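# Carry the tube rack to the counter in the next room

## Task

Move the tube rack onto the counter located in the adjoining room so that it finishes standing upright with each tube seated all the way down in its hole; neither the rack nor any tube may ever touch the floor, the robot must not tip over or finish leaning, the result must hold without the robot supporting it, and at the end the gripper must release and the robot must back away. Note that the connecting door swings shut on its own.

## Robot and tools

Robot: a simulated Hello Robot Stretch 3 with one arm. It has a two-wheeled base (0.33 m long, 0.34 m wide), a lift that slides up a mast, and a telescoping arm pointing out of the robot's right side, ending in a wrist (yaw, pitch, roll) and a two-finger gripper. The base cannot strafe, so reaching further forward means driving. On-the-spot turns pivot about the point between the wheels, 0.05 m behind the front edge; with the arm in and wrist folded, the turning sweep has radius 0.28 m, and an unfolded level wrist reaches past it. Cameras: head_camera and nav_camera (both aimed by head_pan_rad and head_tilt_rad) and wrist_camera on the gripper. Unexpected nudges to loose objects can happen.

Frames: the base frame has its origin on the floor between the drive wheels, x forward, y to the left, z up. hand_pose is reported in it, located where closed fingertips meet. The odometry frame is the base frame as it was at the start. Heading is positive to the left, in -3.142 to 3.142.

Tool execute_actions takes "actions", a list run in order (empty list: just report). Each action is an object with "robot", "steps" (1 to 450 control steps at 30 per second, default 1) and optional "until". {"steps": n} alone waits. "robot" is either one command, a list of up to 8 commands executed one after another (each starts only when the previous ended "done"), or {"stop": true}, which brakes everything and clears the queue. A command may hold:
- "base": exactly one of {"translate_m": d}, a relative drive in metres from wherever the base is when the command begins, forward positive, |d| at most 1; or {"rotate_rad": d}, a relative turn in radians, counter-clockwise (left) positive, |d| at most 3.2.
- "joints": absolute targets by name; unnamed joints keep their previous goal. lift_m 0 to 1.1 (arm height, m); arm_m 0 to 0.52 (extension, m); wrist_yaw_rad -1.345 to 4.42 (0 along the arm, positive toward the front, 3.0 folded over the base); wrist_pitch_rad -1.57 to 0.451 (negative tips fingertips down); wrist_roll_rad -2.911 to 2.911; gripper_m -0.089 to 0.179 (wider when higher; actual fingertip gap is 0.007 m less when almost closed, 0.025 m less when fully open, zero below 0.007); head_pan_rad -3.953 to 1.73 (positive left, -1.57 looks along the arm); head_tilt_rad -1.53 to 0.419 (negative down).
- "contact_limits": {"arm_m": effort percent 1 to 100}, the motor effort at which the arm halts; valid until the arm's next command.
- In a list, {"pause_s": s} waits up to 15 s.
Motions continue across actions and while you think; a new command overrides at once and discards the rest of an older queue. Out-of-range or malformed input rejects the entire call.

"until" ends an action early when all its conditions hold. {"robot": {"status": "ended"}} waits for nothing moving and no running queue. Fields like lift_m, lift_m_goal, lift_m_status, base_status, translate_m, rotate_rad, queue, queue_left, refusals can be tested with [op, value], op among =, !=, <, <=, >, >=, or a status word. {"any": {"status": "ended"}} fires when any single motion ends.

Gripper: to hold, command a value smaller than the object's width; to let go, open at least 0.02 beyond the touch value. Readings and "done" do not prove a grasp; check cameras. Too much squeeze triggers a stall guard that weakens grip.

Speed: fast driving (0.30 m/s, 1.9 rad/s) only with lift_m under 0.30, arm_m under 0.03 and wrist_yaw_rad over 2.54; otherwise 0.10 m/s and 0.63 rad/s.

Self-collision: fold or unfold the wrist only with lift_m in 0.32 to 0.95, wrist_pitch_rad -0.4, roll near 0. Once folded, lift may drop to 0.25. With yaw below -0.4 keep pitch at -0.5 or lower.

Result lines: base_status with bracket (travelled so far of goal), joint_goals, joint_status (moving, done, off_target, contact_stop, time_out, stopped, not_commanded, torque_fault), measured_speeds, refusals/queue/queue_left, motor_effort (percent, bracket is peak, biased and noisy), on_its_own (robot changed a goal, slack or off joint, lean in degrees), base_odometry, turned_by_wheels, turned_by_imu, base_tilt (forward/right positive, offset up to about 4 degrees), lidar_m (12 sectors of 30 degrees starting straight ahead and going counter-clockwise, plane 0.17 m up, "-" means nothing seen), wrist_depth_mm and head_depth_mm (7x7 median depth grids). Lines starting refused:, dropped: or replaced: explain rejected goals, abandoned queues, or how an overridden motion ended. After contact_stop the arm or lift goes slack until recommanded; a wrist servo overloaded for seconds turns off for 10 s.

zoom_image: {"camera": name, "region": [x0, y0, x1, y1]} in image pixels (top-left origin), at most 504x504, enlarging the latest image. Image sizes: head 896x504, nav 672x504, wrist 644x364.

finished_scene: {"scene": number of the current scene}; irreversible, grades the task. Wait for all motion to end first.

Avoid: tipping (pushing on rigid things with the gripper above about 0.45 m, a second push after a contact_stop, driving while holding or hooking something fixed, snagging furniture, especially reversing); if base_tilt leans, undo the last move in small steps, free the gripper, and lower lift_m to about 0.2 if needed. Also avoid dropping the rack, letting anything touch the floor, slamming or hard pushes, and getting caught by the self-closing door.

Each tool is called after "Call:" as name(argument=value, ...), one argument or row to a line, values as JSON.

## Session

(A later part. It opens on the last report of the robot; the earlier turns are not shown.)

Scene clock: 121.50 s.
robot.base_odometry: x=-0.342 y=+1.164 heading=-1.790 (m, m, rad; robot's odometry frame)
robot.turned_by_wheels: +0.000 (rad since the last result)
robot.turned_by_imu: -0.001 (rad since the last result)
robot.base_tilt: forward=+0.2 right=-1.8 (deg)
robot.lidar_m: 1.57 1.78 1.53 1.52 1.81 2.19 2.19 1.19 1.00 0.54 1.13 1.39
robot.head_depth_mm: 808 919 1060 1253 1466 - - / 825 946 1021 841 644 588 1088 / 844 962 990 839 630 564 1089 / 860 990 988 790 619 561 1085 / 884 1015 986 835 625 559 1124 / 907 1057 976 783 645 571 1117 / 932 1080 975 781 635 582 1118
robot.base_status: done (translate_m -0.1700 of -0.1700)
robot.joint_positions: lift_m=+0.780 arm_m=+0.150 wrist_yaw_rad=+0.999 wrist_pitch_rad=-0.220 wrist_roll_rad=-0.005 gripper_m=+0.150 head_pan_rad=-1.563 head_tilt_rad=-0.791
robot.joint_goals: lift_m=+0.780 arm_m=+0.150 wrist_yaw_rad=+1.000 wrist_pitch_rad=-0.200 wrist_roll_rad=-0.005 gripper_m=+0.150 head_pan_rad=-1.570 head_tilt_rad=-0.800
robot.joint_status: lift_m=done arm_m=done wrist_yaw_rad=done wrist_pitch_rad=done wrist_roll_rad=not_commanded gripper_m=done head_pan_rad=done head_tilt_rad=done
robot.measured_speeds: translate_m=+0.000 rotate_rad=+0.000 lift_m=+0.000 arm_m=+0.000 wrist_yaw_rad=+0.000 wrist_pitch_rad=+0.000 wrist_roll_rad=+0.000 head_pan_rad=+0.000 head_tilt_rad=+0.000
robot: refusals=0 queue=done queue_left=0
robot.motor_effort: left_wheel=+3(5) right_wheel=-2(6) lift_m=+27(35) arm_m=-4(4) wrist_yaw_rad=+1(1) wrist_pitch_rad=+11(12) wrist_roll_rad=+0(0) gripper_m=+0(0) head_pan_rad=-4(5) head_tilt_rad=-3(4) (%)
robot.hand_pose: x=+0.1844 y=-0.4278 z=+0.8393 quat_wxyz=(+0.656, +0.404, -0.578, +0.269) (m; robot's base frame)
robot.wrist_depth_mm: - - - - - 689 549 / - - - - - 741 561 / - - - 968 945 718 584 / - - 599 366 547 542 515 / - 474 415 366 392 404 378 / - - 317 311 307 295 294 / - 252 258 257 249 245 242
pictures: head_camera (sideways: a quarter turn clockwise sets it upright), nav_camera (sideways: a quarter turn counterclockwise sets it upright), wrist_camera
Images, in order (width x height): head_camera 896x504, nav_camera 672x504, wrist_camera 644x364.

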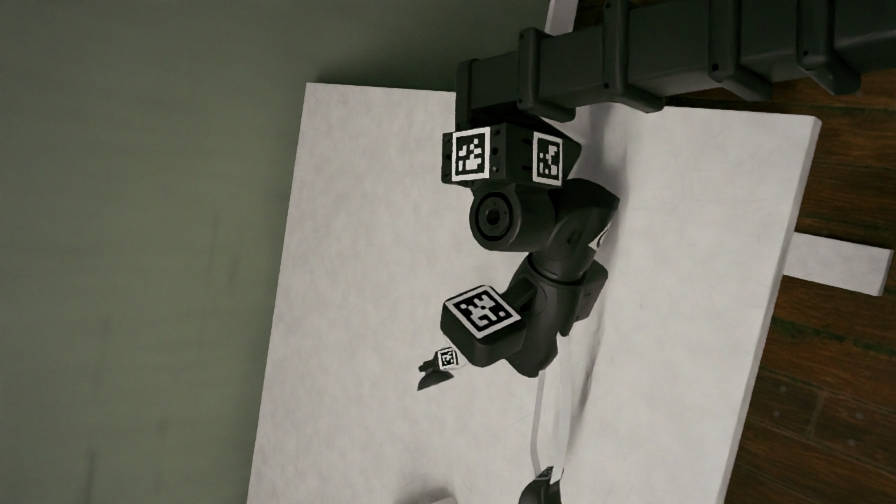

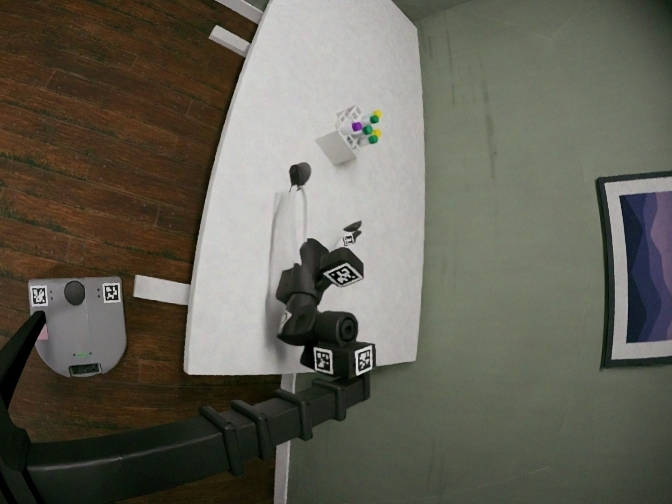

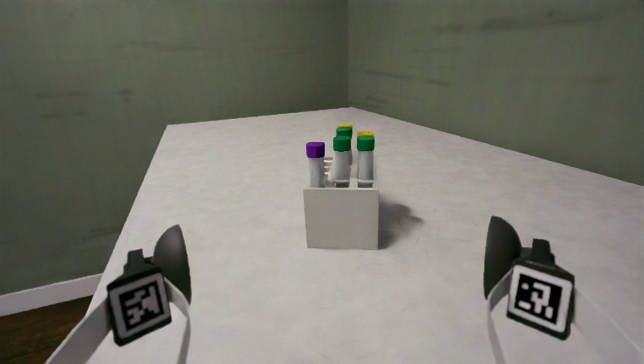

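Call:
execute_actions(
  actions=[
    {"robot":{"joints":{"lift_m":0.71}},"steps":450,"until":{"robot":{"status":"ended"}}},
  ],
)

Scene clock: 132.87 s.
robot.base_odometry: x=-0.342 y=+1.164 heading=-1.790 (m, m, rad; robot's odometry frame)
robot.turned_by_wheels: +0.000 (rad since the last result)
robot.turned_by_imu: -0.001 (rad since the last result)
robot.base_tilt: forward=+0.2 right=-1.7 (deg)
robot.lidar_m: 1.57 1.77 1.53 1.52 1.81 2.19 2.18 1.19 1.00 0.54 1.13 1.40
robot.head_depth_mm: 806 920 1066 1270 1462 1298 - / 823 942 1018 819 - 553 1078 / 841 969 993 792 - 562 1086 / 865 991 983 792 697 561 1085 / 885 1019 974 785 - 557 1117 / 903 1050 977 786 666 570 1117 / 927 1080 973 782 664 579 1120
robot.base_status: done (translate_m -0.1700 of -0.1700)
robot.joint_positions: lift_m=+0.710 arm_m=+0.150 wrist_yaw_rad=+0.999 wrist_pitch_rad=-0.220 wrist_roll_rad=-0.005 gripper_m=+0.150 head_pan_rad=-1.563 head_tilt_rad=-0.791
robot.joint_goals: lift_m=+0.710 arm_m=+0.150 wrist_yaw_rad=+1.000 wrist_pitch_rad=-0.200 wrist_roll_rad=-0.005 gripper_m=+0.150 head_pan_rad=-1.570 head_tilt_rad=-0.800
robot.joint_status: lift_m=done arm_m=done wrist_yaw_rad=done wrist_pitch_rad=done wrist_roll_rad=not_commanded gripper_m=done head_pan_rad=done head_tilt_rad=done
robot.measured_speeds: translate_m=+0.000 rotate_rad=+0.000 lift_m=+0.000 arm_m=+0.000 wrist_yaw_rad=+0.000 wrist_pitch_rad=+0.000 wrist_roll_rad=+0.000 head_pan_rad=+0.000 head_tilt_rad=+0.000
robot: refusals=0 queue=done queue_left=0
robot.motor_effort: left_wheel=+4(3) right_wheel=-2(2) lift_m=+27(25) arm_m=-4(4) wrist_yaw_rad=+1(1) wrist_pitch_rad=+10(11) wrist_roll_rad=+0(0) gripper_m=+0(0) head_pan_rad=-4(4) head_tilt_rad=-4(3) (%)
robot.hand_pose: x=+0.1844 y=-0.4279 z=+0.7695 quat_wxyz=(+0.656, +0.404, -0.578, +0.269) (m; robot's base frame)
robot.wrist_depth_mm: - - - - - 706 543 / - - - - - 725 569 / - - 678 331 606 589 536 / - 412 392 338 362 358 349 / - 290 278 267 265 268 250 / 232 - 212 207 204 198 198 / 184 167 172 170 167 163 163
pictures: head_camera (sideways: a quarter turn clockwise sets it upright), nav_camera (sideways: a quarter turn counterclockwise sets it upright), wrist_camera
Images, in order (width x height): head_camera 896x504, nav_camera 672x504, wrist_camera 644x364.

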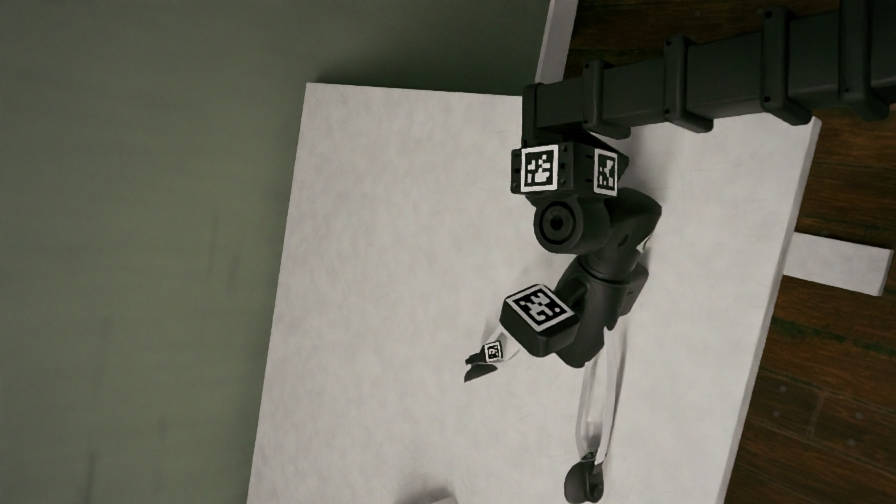

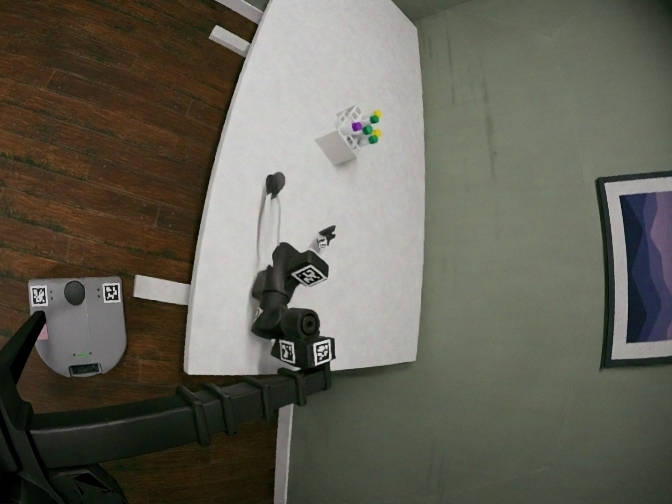

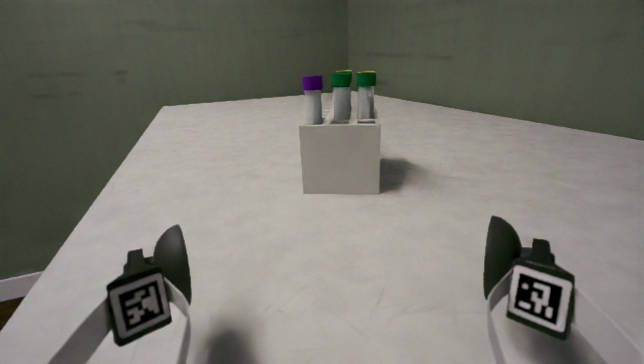

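Call:
execute_actions(
  actions=[
    {"robot":[{"joints":{"lift_m":0.722}},{"base":{"translate_m":0.135},"joints":{"arm_m":0.237}}],"steps":450,"until":{"robot":{"status":"ended"}}},
  ],
)

Scene clock: 143.67 s.
robot.base_odometry: x=-0.372 y=+1.032 heading=-1.790 (m, m, rad; robot's odometry frame)
robot.turned_by_wheels: +0.000 (rad since the last result)
robot.turned_by_imu: -0.002 (rad since the last result)
robot.base_tilt: forward=+0.1 right=-1.7 (deg)
robot.lidar_m: 1.44 1.62 1.50 1.49 1.78 2.33 2.25 1.22 0.57 1.03 1.16 1.28
robot.head_depth_mm: 831 947 1004 799 664 580 - / 852 970 998 843 - 565 1120 / 869 1000 990 841 645 563 1094 / 889 1024 990 826 642 573 1122 / 911 1046 981 835 640 584 1121 / 932 1075 976 743 646 596 1113 / 959 1109 973 727 648 1199 1118
robot.base_status: done (translate_m +0.1350 of +0.1350)
robot.joint_positions: lift_m=+0.722 arm_m=+0.237 wrist_yaw_rad=+0.999 wrist_pitch_rad=-0.220 wrist_roll_rad=-0.005 gripper_m=+0.150 head_pan_rad=-1.563 head_tilt_rad=-0.791
robot.joint_goals: lift_m=+0.722 arm_m=+0.237 wrist_yaw_rad=+1.000 wrist_pitch_rad=-0.200 wrist_roll_rad=-0.005 gripper_m=+0.150 head_pan_rad=-1.570 head_tilt_rad=-0.800
robot.joint_status: lift_m=done arm_m=done wrist_yaw_rad=done wrist_pitch_rad=done wrist_roll_rad=not_commanded gripper_m=done head_pan_rad=done head_tilt_rad=done
robot.measured_speeds: translate_m=+0.000 rotate_rad=+0.000 lift_m=+0.000 arm_m=+0.000 wrist_yaw_rad=+0.000 wrist_pitch_rad=+0.000 wrist_roll_rad=+0.000 head_pan_rad=+0.000 head_tilt_rad=+0.000
robot: refusals=0 queue=done queue_left=0
robot.motor_effort: left_wheel=+4(9) right_wheel=-2(2) lift_m=+35(39) arm_m=+4(3) wrist_yaw_rad=+1(1) wrist_pitch_rad=+10(10) wrist_roll_rad=+0(0) gripper_m=+0(0) head_pan_rad=-5(4) head_tilt_rad=-4(4) (%)
robot.hand_pose: x=+0.1844 y=-0.5143 z=+0.7811 quat_wxyz=(+0.656, +0.404, -0.578, +0.269) (m; robot's base frame)
robot.wrist_depth_mm: 909 - - - 924 644 503 / 958 - - - 925 684 510 / - 935 768 190 530 618 510 / - 441 424 183 215 386 374 / 333 312 299 184 179 294 272 / 237 - 229 198 195 213 213 / 197 181 186 182 181 176 174
pictures: head_camera (sideways: a quarter turn clockwise sets it upright), nav_camera (sideways: a quarter turn counterclockwise sets it upright), wrist_camera
Images, in order (width x height): head_camera 896x504, nav_camera 672x504, wrist_camera 644x364.

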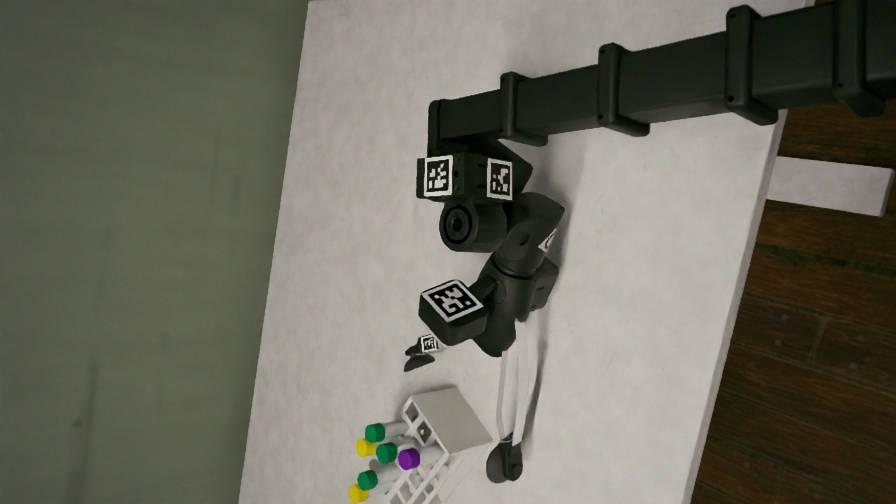

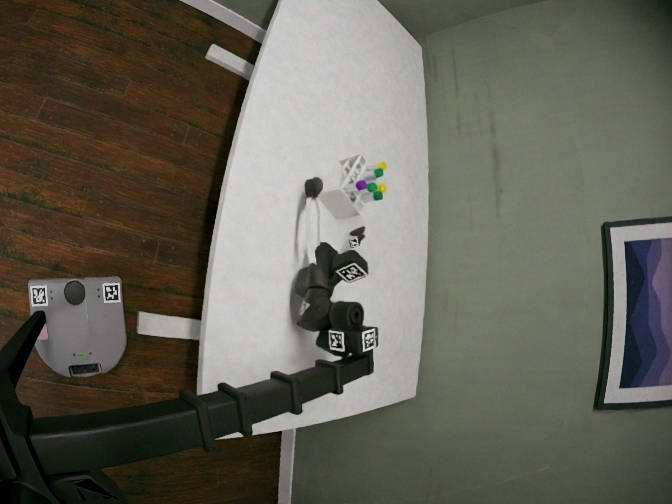

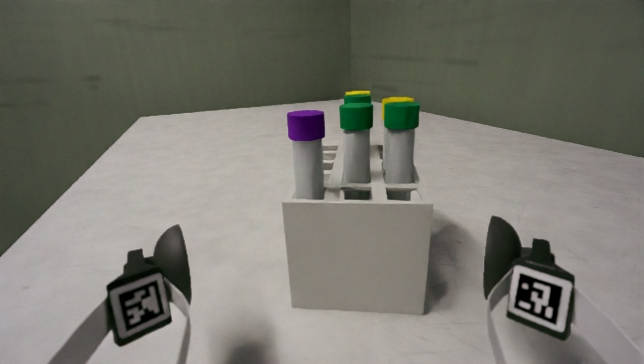

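Call:
execute_actions(
  actions=[
    {"robot":[{"base":{"translate_m":0.085},"joints":{"arm_m":0.29}}],"steps":450,"until":{"robot":{"status":"ended"}}},
  ],
)

Scene clock: 152.63 s.
robot.base_odometry: x=-0.390 y=+0.949 heading=-1.790 (m, m, rad; robot's odometry frame)
robot.turned_by_wheels: +0.000 (rad since the last result)
robot.turned_by_imu: -0.002 (rad since the last result)
robot.base_tilt: forward=+0.1 right=-1.8 (deg)
robot.lidar_m: 1.36 1.53 1.48 1.48 1.75 2.40 2.30 1.24 0.60 1.04 1.18 1.21
robot.head_depth_mm: 852 961 1001 799 664 579 - / 861 986 996 821 - 563 1107 / 885 1012 998 - 658 576 1123 / 908 1034 989 836 657 584 1128 / 928 1074 979 721 654 598 1123 / 950 1093 979 719 652 1210 1123 / 976 1136 971 776 648 1219 1113
robot.base_status: done (translate_m +0.0850 of +0.0850)
robot.joint_positions: lift_m=+0.722 arm_m=+0.290 wrist_yaw_rad=+0.999 wrist_pitch_rad=-0.220 wrist_roll_rad=-0.005 gripper_m=+0.150 head_pan_rad=-1.563 head_tilt_rad=-0.791
robot.joint_goals: lift_m=+0.722 arm_m=+0.290 wrist_yaw_rad=+1.000 wrist_pitch_rad=-0.200 wrist_roll_rad=-0.005 gripper_m=+0.150 head_pan_rad=-1.570 head_tilt_rad=-0.800
robot.joint_status: lift_m=done arm_m=done wrist_yaw_rad=done wrist_pitch_rad=done wrist_roll_rad=not_commanded gripper_m=done head_pan_rad=done head_tilt_rad=done
robot.measured_speeds: translate_m=+0.000 rotate_rad=+0.000 lift_m=+0.000 arm_m=+0.000 wrist_yaw_rad=+0.000 wrist_pitch_rad=+0.000 wrist_roll_rad=+0.000 head_pan_rad=+0.000 head_tilt_rad=+0.000
robot: refusals=0 queue=done queue_left=0
robot.motor_effort: left_wheel=+3(7) right_wheel=-2(3) lift_m=+36(36) arm_m=+4(3) wrist_yaw_rad=+1(1) wrist_pitch_rad=+10(10) wrist_roll_rad=+0(0) gripper_m=+0(0) head_pan_rad=-4(3) head_tilt_rad=-3(4) (%)
robot.hand_pose: x=+0.1844 y=-0.5673 z=+0.7811 quat_wxyz=(+0.656, +0.404, -0.578, +0.269) (m; robot's base frame)
robot.wrist_depth_mm: 872 919 - - 863 609 475 / 922 - - - 885 637 488 / 987 814 760 628 174 593 490 / 990 441 83 175 97 379 379 / 314 316 87 128 105 291 272 / 238 - 94 111 107 203 217 / 196 181 95 92 112 170 174
pictures: head_camera (sideways: a quarter turn clockwise sets it upright), nav_camera (sideways: a quarter turn counterclockwise sets it upright), wrist_camera
Images, in order (width x height): head_camera 896x504, nav_camera 672x504, wrist_camera 644x364.

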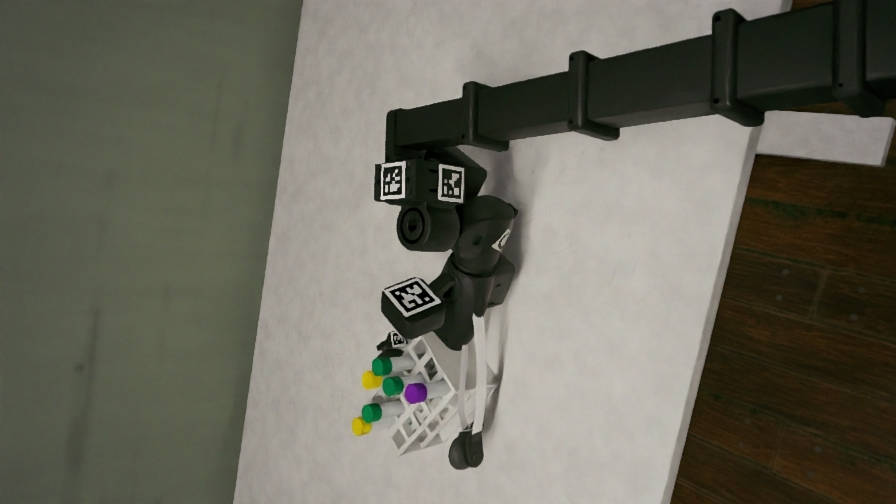

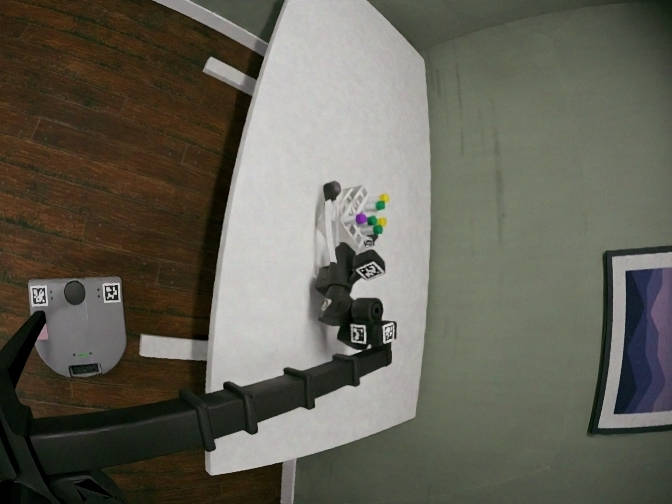

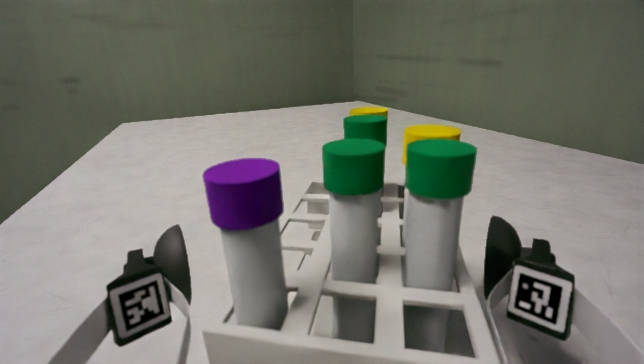

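Call:
execute_actions(
  actions=[
    {"robot":{"joints":{"gripper_m":0.03}},"steps":75},
    {"robot":{"joints":{"lift_m":0.79}},"steps":200,"until":{"robot":{"status":"ended"}}},
  ],
)

Scene clock: 164.57 s.
robot.base_odometry: x=-0.390 y=+0.949 heading=-1.790 (m, m, rad; robot's odometry frame)
robot.turned_by_wheels: +0.000 (rad since the last result)
robot.turned_by_imu: -0.003 (rad since the last result)
robot.base_tilt: forward=+0.2 right=-1.7 (deg)
robot.lidar_m: 1.36 1.53 1.48 1.48 1.75 2.40 2.31 1.24 0.60 1.04 1.18 1.22
robot.head_depth_mm: 846 964 1004 810 - - - / 866 990 1050 - 646 564 1117 / 884 1015 1071 750 660 575 1129 / 905 1039 1023 744 656 585 1125 / 925 1072 1021 753 655 596 1121 / 950 1100 976 730 652 1214 1123 / 979 1130 905 760 650 1228 1122
robot.base_status: done (translate_m +0.0850 of +0.0850)
robot.joint_positions: lift_m=+0.790 arm_m=+0.290 wrist_yaw_rad=+0.999 wrist_pitch_rad=-0.226 wrist_roll_rad=-0.005 gripper_m=+0.037 head_pan_rad=-1.563 head_tilt_rad=-0.791
robot.joint_goals: lift_m=+0.790 arm_m=+0.290 wrist_yaw_rad=+1.000 wrist_pitch_rad=-0.200 wrist_roll_rad=-0.005 gripper_m=+0.036 head_pan_rad=-1.570 head_tilt_rad=-0.800
robot.joint_status: lift_m=done arm_m=done wrist_yaw_rad=done wrist_pitch_rad=done wrist_roll_rad=not_commanded gripper_m=done head_pan_rad=done head_tilt_rad=done
robot.measured_speeds: translate_m=+0.000 rotate_rad=+0.000 lift_m=+0.000 arm_m=+0.000 wrist_yaw_rad=+0.000 wrist_pitch_rad=+0.000 wrist_roll_rad=+0.000 head_pan_rad=+0.000 head_tilt_rad=+0.000
robot: refusals=0 queue=done queue_left=0
robot.on_its_own: gripper_m is held at +0.036, not at your +0.030, by its stall guard, which is not easing now
robot.motor_effort: left_wheel=+3(3) right_wheel=-2(3) lift_m=+36(36) arm_m=+4(3) wrist_yaw_rad=+0(1) wrist_pitch_rad=+14(14) wrist_roll_rad=+0(0) gripper_m=-22(99) head_pan_rad=-5(5) head_tilt_rad=-4(4) (%)
robot.hand_pose: x=+0.1840 y=-0.5669 z=+0.8475 quat_wxyz=(+0.657, +0.406, -0.576, +0.267) (m; robot's base frame)
robot.wrist_depth_mm: 865 945 - - 888 614 479 / 925 - - - 887 624 487 / 966 - - 184 160 654 491 / - 616 513 174 178 542 497 / - 435 141 149 145 398 390 / 340 337 138 126 117 320 306 / 274 270 246 137 128 250 251
pictures: head_camera (sideways: a quarter turn clockwise sets it upright), nav_camera (sideways: a quarter turn counterclockwise sets it upright), wrist_camera
Images, in order (width x height): head_camera 896x504, nav_camera 672x504, wrist_camera 644x364.

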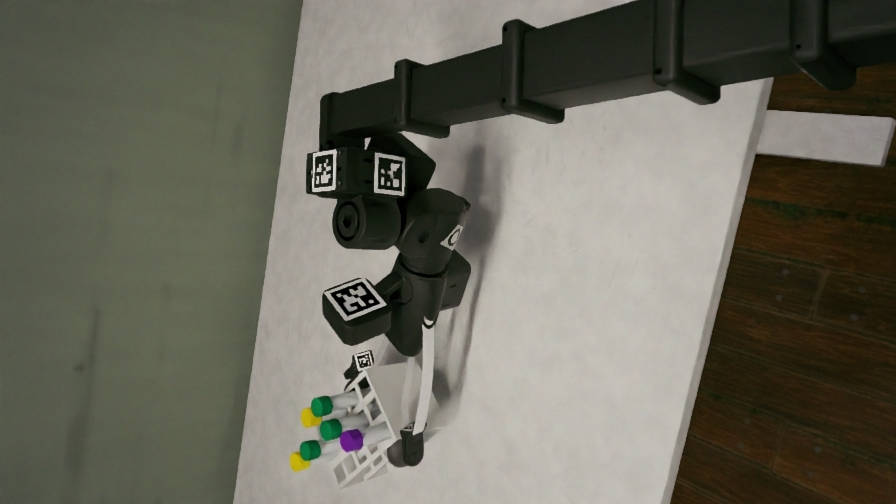

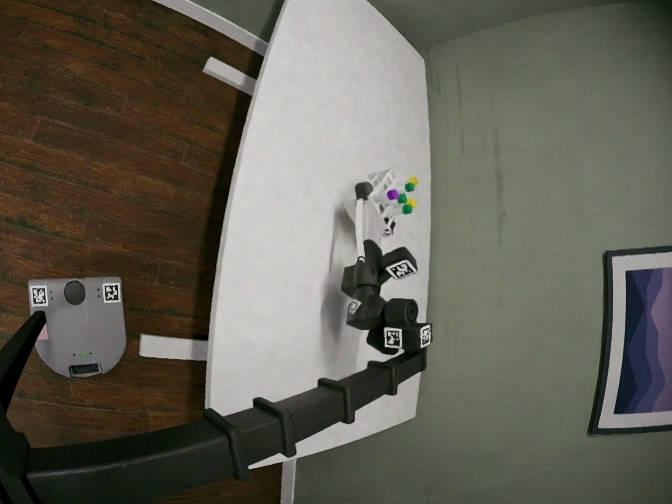

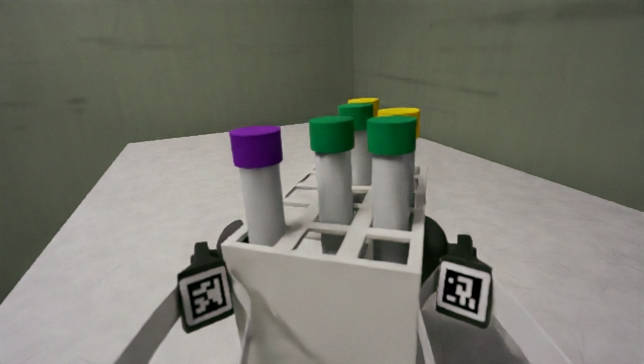

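Call:
execute_actions(
  actions=[
    {"robot":[{"joints":{"lift_m":0.724}},{"joints":{"gripper_m":0.15}},{"joints":{"lift_m":0.716}},{"base":{"translate_m":0.035},"joints":{"arm_m":0.312}},{"joints":{"gripper_m":0.02}},{"pause_s":1.5},{"joints":{"lift_m":0.79}}],"steps":450,"until":{"robot":{"status":"ended"}}},
  ],
)

Scene clock: 184.57 s.
robot.base_odometry: x=-0.398 y=+0.915 heading=-1.790 (m, m, rad; robot's odometry frame)
robot.turned_by_wheels: +0.000 (rad since the last result)
robot.turned_by_imu: -0.004 (rad since the last result)
robot.base_tilt: forward=+0.2 right=-1.7 (deg)
robot.lidar_m: 1.32 1.50 1.47 1.47 1.74 2.44 2.32 1.26 0.62 1.05 1.19 1.19
robot.head_depth_mm: 853 972 1001 813 - - - / 874 993 1057 - 645 576 1103 / 892 1021 1072 768 658 586 1129 / 912 1051 1023 743 655 585 1125 / 935 1075 1040 763 654 598 1120 / 958 1113 699 762 653 1208 1118 / 984 1136 922 778 650 1229 1115
robot.base_status: done (translate_m +0.0350 of +0.0350)
robot.joint_positions: lift_m=+0.790 arm_m=+0.312 wrist_yaw_rad=+0.999 wrist_pitch_rad=-0.226 wrist_roll_rad=-0.005 gripper_m=+0.034 head_pan_rad=-1.563 head_tilt_rad=-0.791
robot.joint_goals: lift_m=+0.790 arm_m=+0.312 wrist_yaw_rad=+1.000 wrist_pitch_rad=-0.200 wrist_roll_rad=-0.005 gripper_m=+0.033 head_pan_rad=-1.570 head_tilt_rad=-0.800
robot.joint_status: lift_m=done arm_m=done wrist_yaw_rad=done wrist_pitch_rad=done wrist_roll_rad=not_commanded gripper_m=done head_pan_rad=done head_tilt_rad=done
robot.measured_speeds: translate_m=+0.000 rotate_rad=+0.000 lift_m=+0.000 arm_m=+0.000 wrist_yaw_rad=+0.000 wrist_pitch_rad=+0.000 wrist_roll_rad=+0.000 head_pan_rad=+0.000 head_tilt_rad=+0.000
robot: refusals=0 queue=done queue_left=0
robot.on_its_own: gripper_m is held at +0.033, not at your +0.020, by its stall guard, which is still easing
robot.motor_effort: left_wheel=+3(8) right_wheel=-2(5) lift_m=+37(39) arm_m=+3(3) wrist_yaw_rad=+1(1) wrist_pitch_rad=+13(14) wrist_roll_rad=+0(0) gripper_m=-22(100) head_pan_rad=-4(5) head_tilt_rad=-4(4) (%)
robot.hand_pose: x=+0.1841 y=-0.5889 z=+0.8476 quat_wxyz=(+0.657, +0.406, -0.576, +0.267) (m; robot's base frame)
robot.wrist_depth_mm: 847 900 - - 819 603 467 / 881 964 - - 895 620 472 / 930 - - 179 202 646 486 / 975 626 528 148 180 547 486 / 939 435 266 146 142 404 385 / 340 336 137 124 115 316 305 / 273 270 249 134 123 251 252
pictures: head_camera (sideways: a quarter turn clockwise sets it upright), nav_camera (sideways: a quarter turn counterclockwise sets it upright), wrist_camera
Images, in order (width x height): head_camera 896x504, nav_camera 672x504, wrist_camera 644x364.

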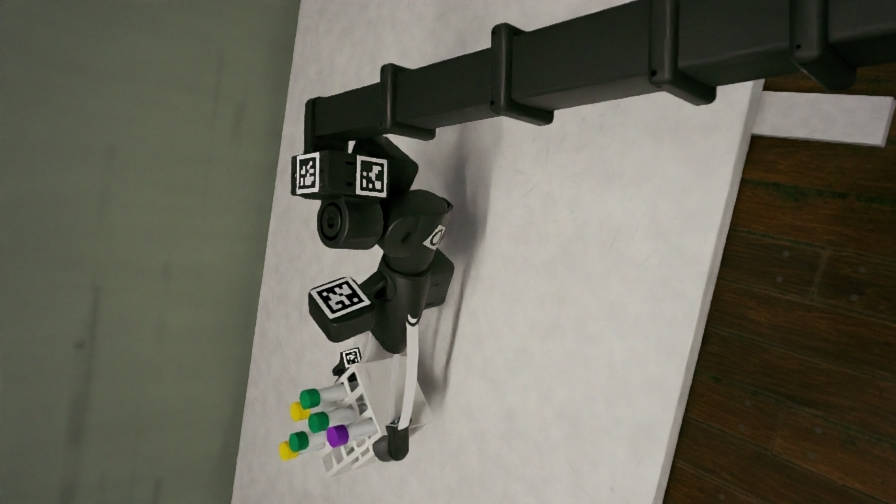

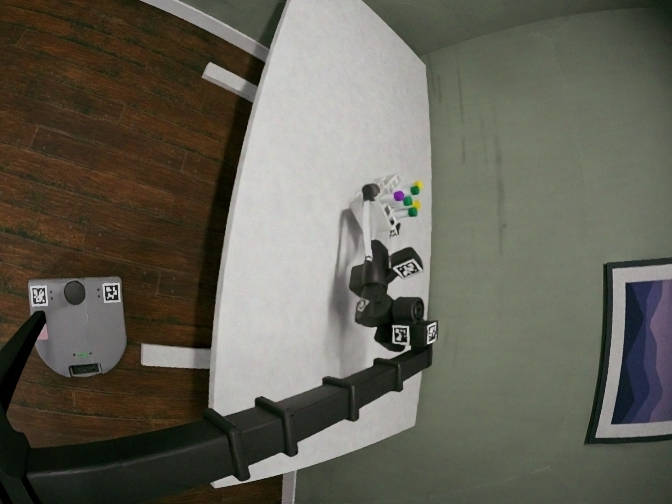

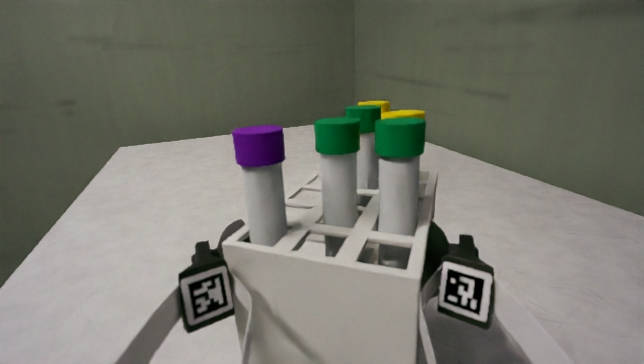

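Call:
execute_actions(
  actions=[
    {"robot":[{"joints":{"lift_m":0.722}},{"joints":{"gripper_m":0.15}},{"joints":{"lift_m":0.78}},{"joints":{"wrist_pitch_rad":-0.47}}],"steps":450,"until":{"robot":{"status":"ended"}}},
  ],
)

Scene clock: 216.33 s.
robot.base_odometry: x=-0.398 y=+0.915 heading=-1.790 (m, m, rad; robot's odometry frame)
robot.turned_by_wheels: +0.000 (rad since the last result)
robot.turned_by_imu: -0.002 (rad since the last result)
robot.base_tilt: forward=+0.1 right=-1.6 (deg)
robot.lidar_m: 1.32 1.49 1.47 1.47 1.75 2.44 2.31 1.25 0.62 1.05 1.19 1.19
robot.head_depth_mm: 850 969 1004 811 680 - - / 873 999 1036 - 645 577 1099 / 895 1026 1068 768 660 586 1127 / 912 1050 1023 746 656 587 1125 / 939 1074 1018 763 655 599 1120 / 954 1111 979 736 650 1203 1119 / 980 1133 973 780 649 1223 1118
robot.base_status: done (translate_m +0.0350 of +0.0350)
robot.joint_positions: lift_m=+0.780 arm_m=+0.312 wrist_yaw_rad=+0.999 wrist_pitch_rad=-0.481 wrist_roll_rad=-0.005 gripper_m=+0.150 head_pan_rad=-1.563 head_tilt_rad=-0.791
robot.joint_goals: lift_m=+0.780 arm_m=+0.312 wrist_yaw_rad=+1.000 wrist_pitch_rad=-0.470 wrist_roll_rad=-0.005 gripper_m=+0.150 head_pan_rad=-1.570 head_tilt_rad=-0.800
robot.joint_status: lift_m=done arm_m=done wrist_yaw_rad=done wrist_pitch_rad=done wrist_roll_rad=not_commanded gripper_m=done head_pan_rad=done head_tilt_rad=done
robot.measured_speeds: translate_m=+0.000 rotate_rad=+0.000 lift_m=+0.000 arm_m=+0.000 wrist_yaw_rad=+0.000 wrist_pitch_rad=+0.000 wrist_roll_rad=+0.000 head_pan_rad=+0.000 head_tilt_rad=+0.000
robot: refusals=0 queue=done queue_left=0
robot.motor_effort: left_wheel=+3(3) right_wheel=-2(3) lift_m=+36(37) arm_m=+4(3) wrist_yaw_rad=+1(0) wrist_pitch_rad=+6(13) wrist_roll_rad=+0(0) gripper_m=-1(85) head_pan_rad=-3(4) head_tilt_rad=-4(3) (%)
robot.hand_pose: x=+0.1602 y=-0.5736 z=+0.7786 quat_wxyz=(+0.685, +0.476, -0.520, +0.182) (m; robot's base frame)
robot.wrist_depth_mm: 868 892 955 890 763 616 469 / 881 583 576 517 514 511 463 / 458 413 383 149 191 374 362 / 324 316 298 164 180 289 283 / 261 261 241 149 178 246 236 / 217 - 207 166 195 202 201 / 195 181 184 178 176 176 175
pictures: head_camera (sideways: a quarter turn clockwise sets it upright), nav_camera (sideways: a quarter turn counterclockwise sets it upright), wrist_camera
Images, in order (width x height): head_camera 896x504, nav_camera 672x504, wrist_camera 644x364.

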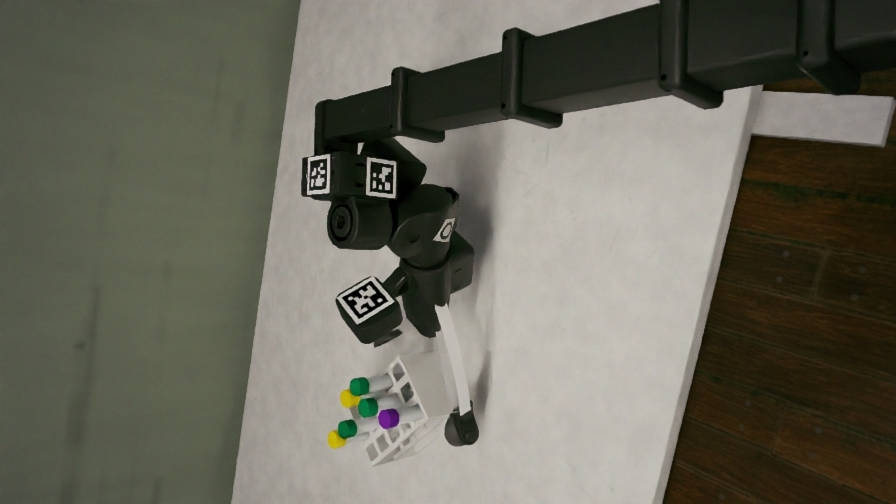

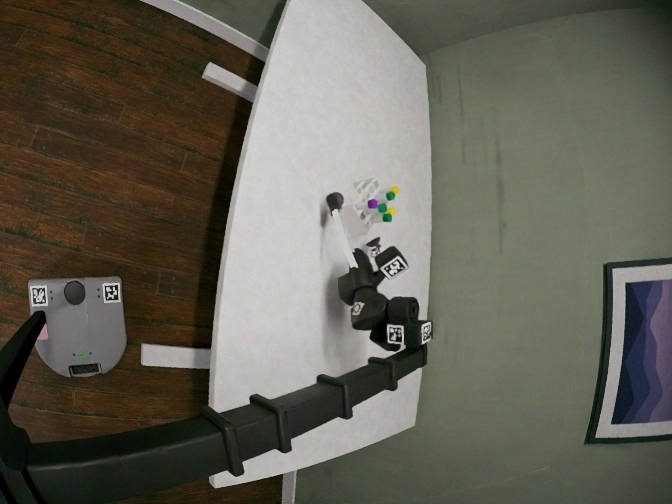

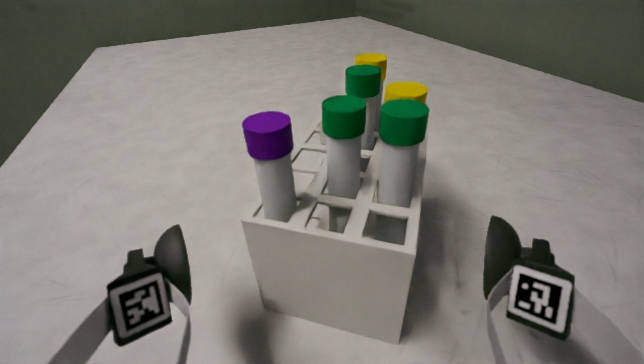

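Call:
execute_actions(
  actions=[
    {"robot":[{"base":{"translate_m":0.055},"joints":{"arm_m":0.345}},{"joints":{"gripper_m":0.025}},{"pause_s":1.5},{"joints":{"lift_m":0.86}}],"steps":450,"until":{"robot":{"status":"ended"}}},
  ],
)

Scene clock: 226.87 s.
robot.base_odometry: x=-0.410 y=+0.861 heading=-1.790 (m, m, rad; robot's odometry frame)
robot.turned_by_wheels: +0.000 (rad since the last result)
robot.turned_by_imu: -0.003 (rad since the last result)
robot.base_tilt: forward=+0.1 right=-1.7 (deg)
robot.lidar_m: 1.27 1.43 1.46 1.45 1.63 2.50 2.34 1.27 0.65 1.06 1.17 1.15
robot.head_depth_mm: 866 978 1038 - - 567 1108 / 886 981 - 773 662 577 1106 / 899 1005 895 791 659 588 1127 / 927 1050 - 791 656 599 1123 / 945 1082 711 763 655 1206 1119 / 970 1119 706 751 651 1227 1119 / 991 1135 968 778 649 1256 1114
robot.base_status: done (translate_m +0.0550 of +0.0550)
robot.joint_positions: lift_m=+0.860 arm_m=+0.345 wrist_yaw_rad=+0.998 wrist_pitch_rad=-0.491 wrist_roll_rad=-0.012 gripper_m=+0.040 head_pan_rad=-1.563 head_tilt_rad=-0.791
robot.joint_goals: lift_m=+0.860 arm_m=+0.345 wrist_yaw_rad=+1.000 wrist_pitch_rad=-0.470 wrist_roll_rad=-0.012 gripper_m=+0.039 head_pan_rad=-1.570 head_tilt_rad=-0.800
robot.joint_status: lift_m=done arm_m=done wrist_yaw_rad=done wrist_pitch_rad=done wrist_roll_rad=not_commanded gripper_m=done head_pan_rad=done head_tilt_rad=done
robot.measured_speeds: translate_m=+0.000 rotate_rad=+0.000 lift_m=+0.000 arm_m=+0.000 wrist_yaw_rad=+0.000 wrist_pitch_rad=+0.000 wrist_roll_rad=+0.000 head_pan_rad=+0.000 head_tilt_rad=+0.000
robot: refusals=0 queue=done queue_left=0
robot.on_its_own: gripper_m is held at +0.039, not at your +0.025, by its stall guard, which is still easing
robot.motor_effort: left_wheel=+2(8) right_wheel=-2(4) lift_m=+37(38) arm_m=+4(5) wrist_yaw_rad=+1(2) wrist_pitch_rad=+11(13) wrist_roll_rad=+3(6) gripper_m=-24(100) head_pan_rad=-5(3) head_tilt_rad=-3(4) (%)
robot.hand_pose: x=+0.1590 y=-0.6062 z=+0.8565 quat_wxyz=(+0.688, +0.478, -0.516, +0.180) (m; robot's base frame)
robot.wrist_depth_mm: 811 879 964 - 811 577 455 / 871 839 773 756 717 599 461 / 921 580 578 496 534 524 480 / 494 452 440 161 119 411 405 / 369 362 348 108 117 342 336 / 311 308 86 124 127 299 286 / 271 266 186 118 138 248 249
pictures: head_camera (sideways: a quarter turn clockwise sets it upright), nav_camera (sideways: a quarter turn counterclockwise sets it upright), wrist_camera
Images, in order (width x height): head_camera 896x504, nav_camera 672x504, wrist_camera 644x364.

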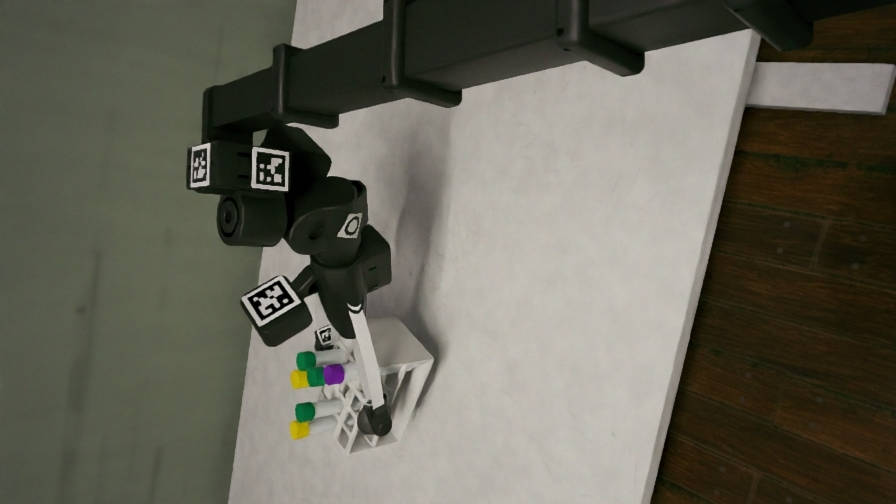

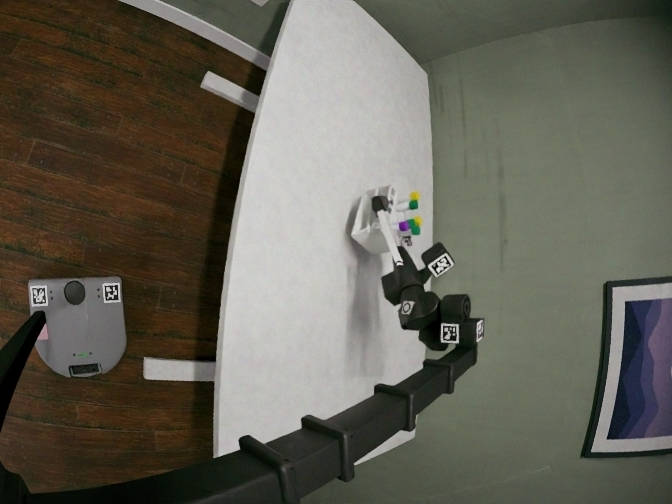

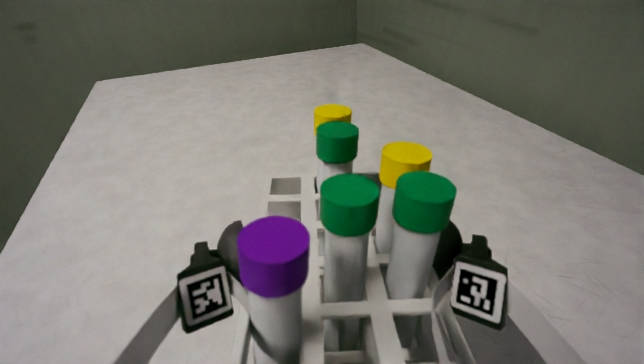

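Call:
execute_actions(
  actions=[
    {"robot":[{"joints":{"lift_m":0.92}},{"joints":{"arm_m":0.0,"wrist_yaw_rad":-0.8,"gripper_m":0.03}},{"base":{"translate_m":-0.8},"joints":{"head_pan_rad":0,"head_tilt_rad":-0.5}},{"base":{"rotate_rad":1.57}},{"base":{"translate_m":0.6}}],"steps":450,"until":{"robot":{"status":"ended"}}},
    {"steps":450,"until":{"robot":{"status":"ended"}}},
  ],
)

Scene clock: 269.93 s.
robot.base_odometry: x=+0.350 y=+1.511 heading=-0.220 (m, m, rad; robot's odometry frame)
robot.turned_by_wheels: +1.570 (rad since the last result)
robot.turned_by_imu: +1.580 (rad since the last result)
robot.base_tilt: forward=+0.1 right=-1.7 (deg)
robot.lidar_m: 1.12 1.27 1.58 1.58 1.76 1.48 1.48 1.21 2.15 2.18 1.24 1.04
robot.head_depth_mm: 876 936 993 1091 1203 1377 1278 / 901 980 1077 1192 1299 1418 1277 / 919 1000 1099 1235 1384 1504 1273 / 939 1026 1127 1271 1431 1538 1272 / 954 1049 1158 1307 1473 1529 1255 / 975 1073 1189 1332 1529 1516 1260 / 1000 1099 1226 1359 1508 1517 1245
robot.base_status: done (translate_m +0.6000 of +0.6000)
robot.joint_positions: lift_m=+0.920 arm_m=+0.000 wrist_yaw_rad=-0.799 wrist_pitch_rad=-0.491 wrist_roll_rad=-0.010 gripper_m=+0.044 head_pan_rad=-0.007 head_tilt_rad=-0.507
robot.joint_goals: lift_m=+0.920 arm_m=+0.000 wrist_yaw_rad=-0.800 wrist_pitch_rad=-0.470 wrist_roll_rad=-0.010 gripper_m=+0.043 head_pan_rad=+0.000 head_tilt_rad=-0.500
robot.joint_status: lift_m=done arm_m=done wrist_yaw_rad=done wrist_pitch_rad=done wrist_roll_rad=not_commanded gripper_m=done head_pan_rad=done head_tilt_rad=done
robot.measured_speeds: translate_m=+0.000 rotate_rad=+0.000 lift_m=+0.000 arm_m=+0.000 wrist_yaw_rad=+0.000 wrist_pitch_rad=+0.000 wrist_roll_rad=+0.000 head_pan_rad=+0.000 head_tilt_rad=+0.000
robot: refusals=0 queue=done queue_left=0
robot.on_its_own: gripper_m is held at +0.043, not at your +0.030, by its stall guard, which is not easing now
robot.motor_effort: left_wheel=-3(9) right_wheel=+2(4) lift_m=+36(36) arm_m=-4(5) wrist_yaw_rad=-1(1) wrist_pitch_rad=+11(11) wrist_roll_rad=+3(4) gripper_m=-23(84) head_pan_rad=+4(50) head_tilt_rad=+4(21) (%)
robot.hand_pose: x=-0.1752 y=-0.2949 z=+0.9164 quat_wxyz=(+0.569, -0.106, -0.696, -0.426) (m; robot's base frame)
robot.wrist_depth_mm: - - - - - - - / - - - - 967 885 - / - - - - - - - / - - - 157 126 - - / - - - 108 116 - - / - - 86 124 127 - - / - - - 121 140 - -
pictures: head_camera (sideways: a quarter turn clockwise sets it upright), nav_camera (sideways: a quarter turn counterclockwise sets it upright), wrist_camera
Images, in order (width x height): head_camera 896x504, nav_camera 672x504, wrist_camera 644x364.

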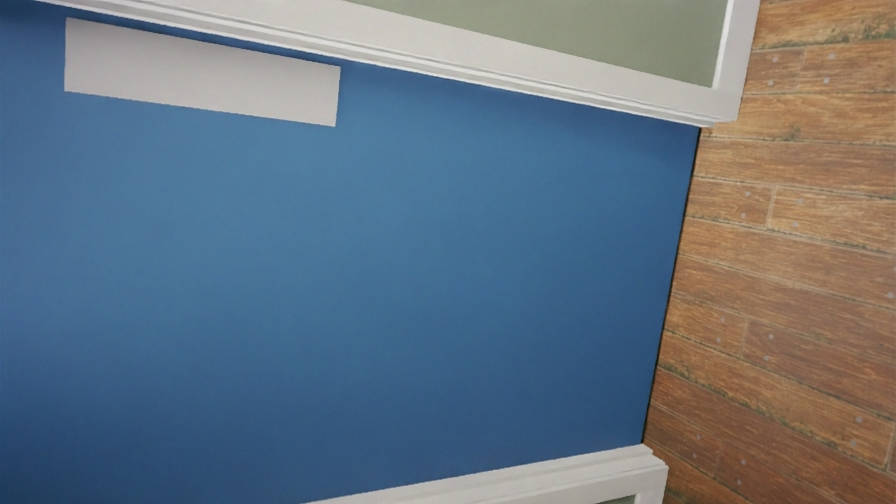

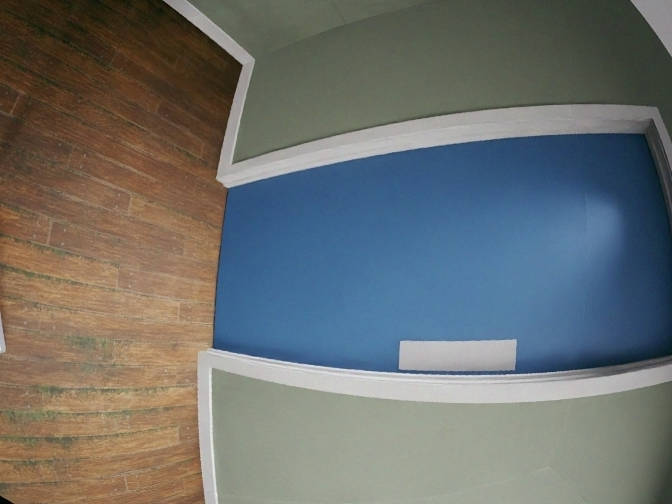

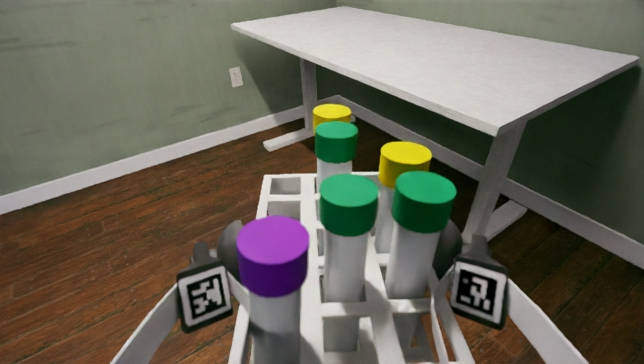

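Call:
execute_actions(
  actions=[
    {"robot":[{"base":{"rotate_rad":0.35}},{"base":{"translate_m":0.7}},{"base":{"rotate_rad":-0.48},"joints":{"head_tilt_rad":-0.9}}],"steps":450,"until":{"robot":{"status":"ended"}}},
    {"steps":300,"until":{"robot":{"status":"ended"}}},
  ],
)

Scene clock: 306.83 s.
robot.base_odometry: x=+1.044 y=+1.602 heading=-0.350 (m, m, rad; robot's odometry frame)
robot.turned_by_wheels: -0.130 (rad since the last result)
robot.turned_by_imu: -0.137 (rad since the last result)
robot.base_tilt: forward=+0.2 right=-1.8 (deg)
robot.lidar_m: 0.53 0.57 0.70 1.21 1.28 1.88 2.07 1.91 2.60 1.35 0.67 0.54
robot.head_depth_mm: 428 500 598 748 991 1233 1110 / 431 505 607 759 1010 1240 1110 / 436 510 612 769 1027 1236 1112 / 439 514 620 785 1055 1238 1106 / 443 521 627 791 1074 1232 1100 / 447 525 635 806 1099 1239 1097 / 450 531 645 818 1007 1213 1097
robot.base_status: done (rotate_rad -0.4798 of -0.4800)
robot.joint_positions: lift_m=+0.920 arm_m=+0.000 wrist_yaw_rad=-0.799 wrist_pitch_rad=-0.491 wrist_roll_rad=-0.010 gripper_m=+0.044 head_pan_rad=-0.007 head_tilt_rad=-0.889
robot.joint_goals: lift_m=+0.920 arm_m=+0.000 wrist_yaw_rad=-0.800 wrist_pitch_rad=-0.470 wrist_roll_rad=-0.010 gripper_m=+0.043 head_pan_rad=+0.000 head_tilt_rad=-0.900
robot.joint_status: lift_m=done arm_m=done wrist_yaw_rad=done wrist_pitch_rad=done wrist_roll_rad=not_commanded gripper_m=done head_pan_rad=done head_tilt_rad=done
robot.measured_speeds: translate_m=+0.000 rotate_rad=+0.000 lift_m=+0.000 arm_m=+0.000 wrist_yaw_rad=+0.000 wrist_pitch_rad=+0.000 wrist_roll_rad=+0.000 head_pan_rad=+0.000 head_tilt_rad=+0.000
robot: refusals=0 queue=done queue_left=0
robot.on_its_own: gripper_m is held at +0.043, not at your +0.030, by its stall guard, which is not easing now
robot.motor_effort: left_wheel=+3(9) right_wheel=-3(5) lift_m=+36(36) arm_m=-3(5) wrist_yaw_rad=-1(1) wrist_pitch_rad=+11(11) wrist_roll_rad=+3(3) gripper_m=-23(22) head_pan_rad=+3(3) head_tilt_rad=-4(26) (%)
robot.hand_pose: x=-0.1752 y=-0.2948 z=+0.9164 quat_wxyz=(+0.569, -0.106, -0.696, -0.426) (m; robot's base frame)
robot.wrist_depth_mm: - - - - - - - / - - - - - - - / - - - - - - - / - - - 158 125 - - / - - - 107 116 - - / - - 86 124 127 - - / - - - 121 140 - -
pictures: head_camera (sideways: a quarter turn clockwise sets it upright), nav_camera (sideways: a quarter turn counterclockwise sets it upright), wrist_camera
Images, in order (width x height): head_camera 896x504, nav_camera 672x504, wrist_camera 644x364.

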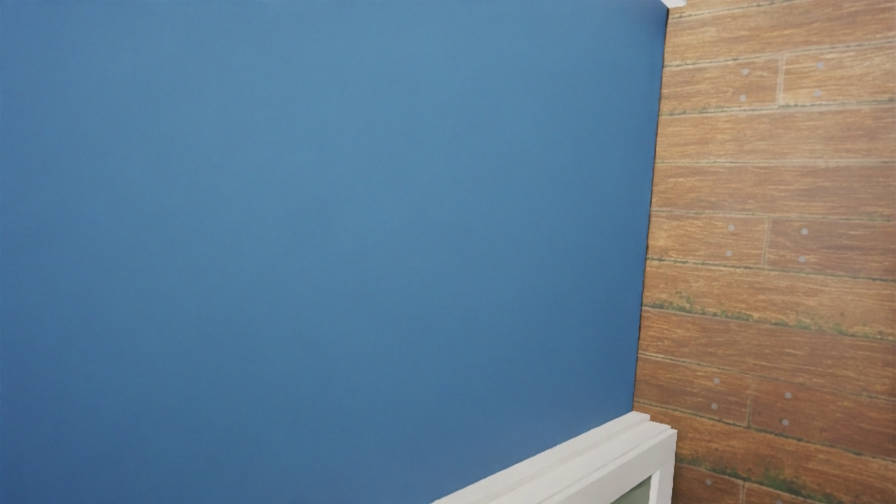

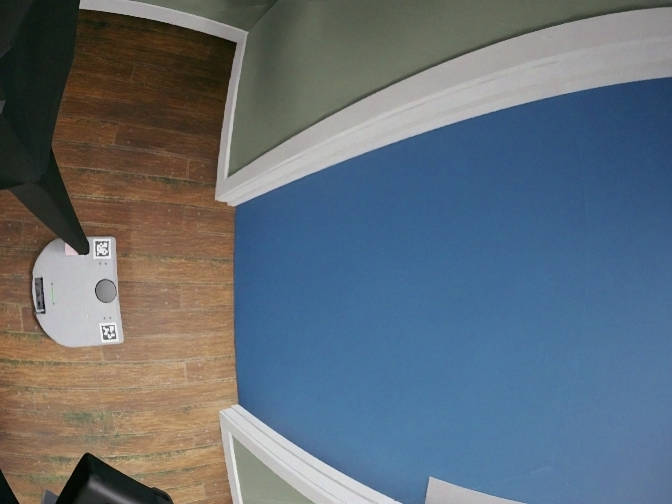

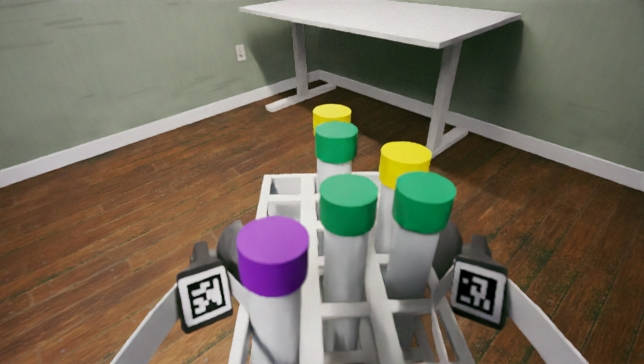

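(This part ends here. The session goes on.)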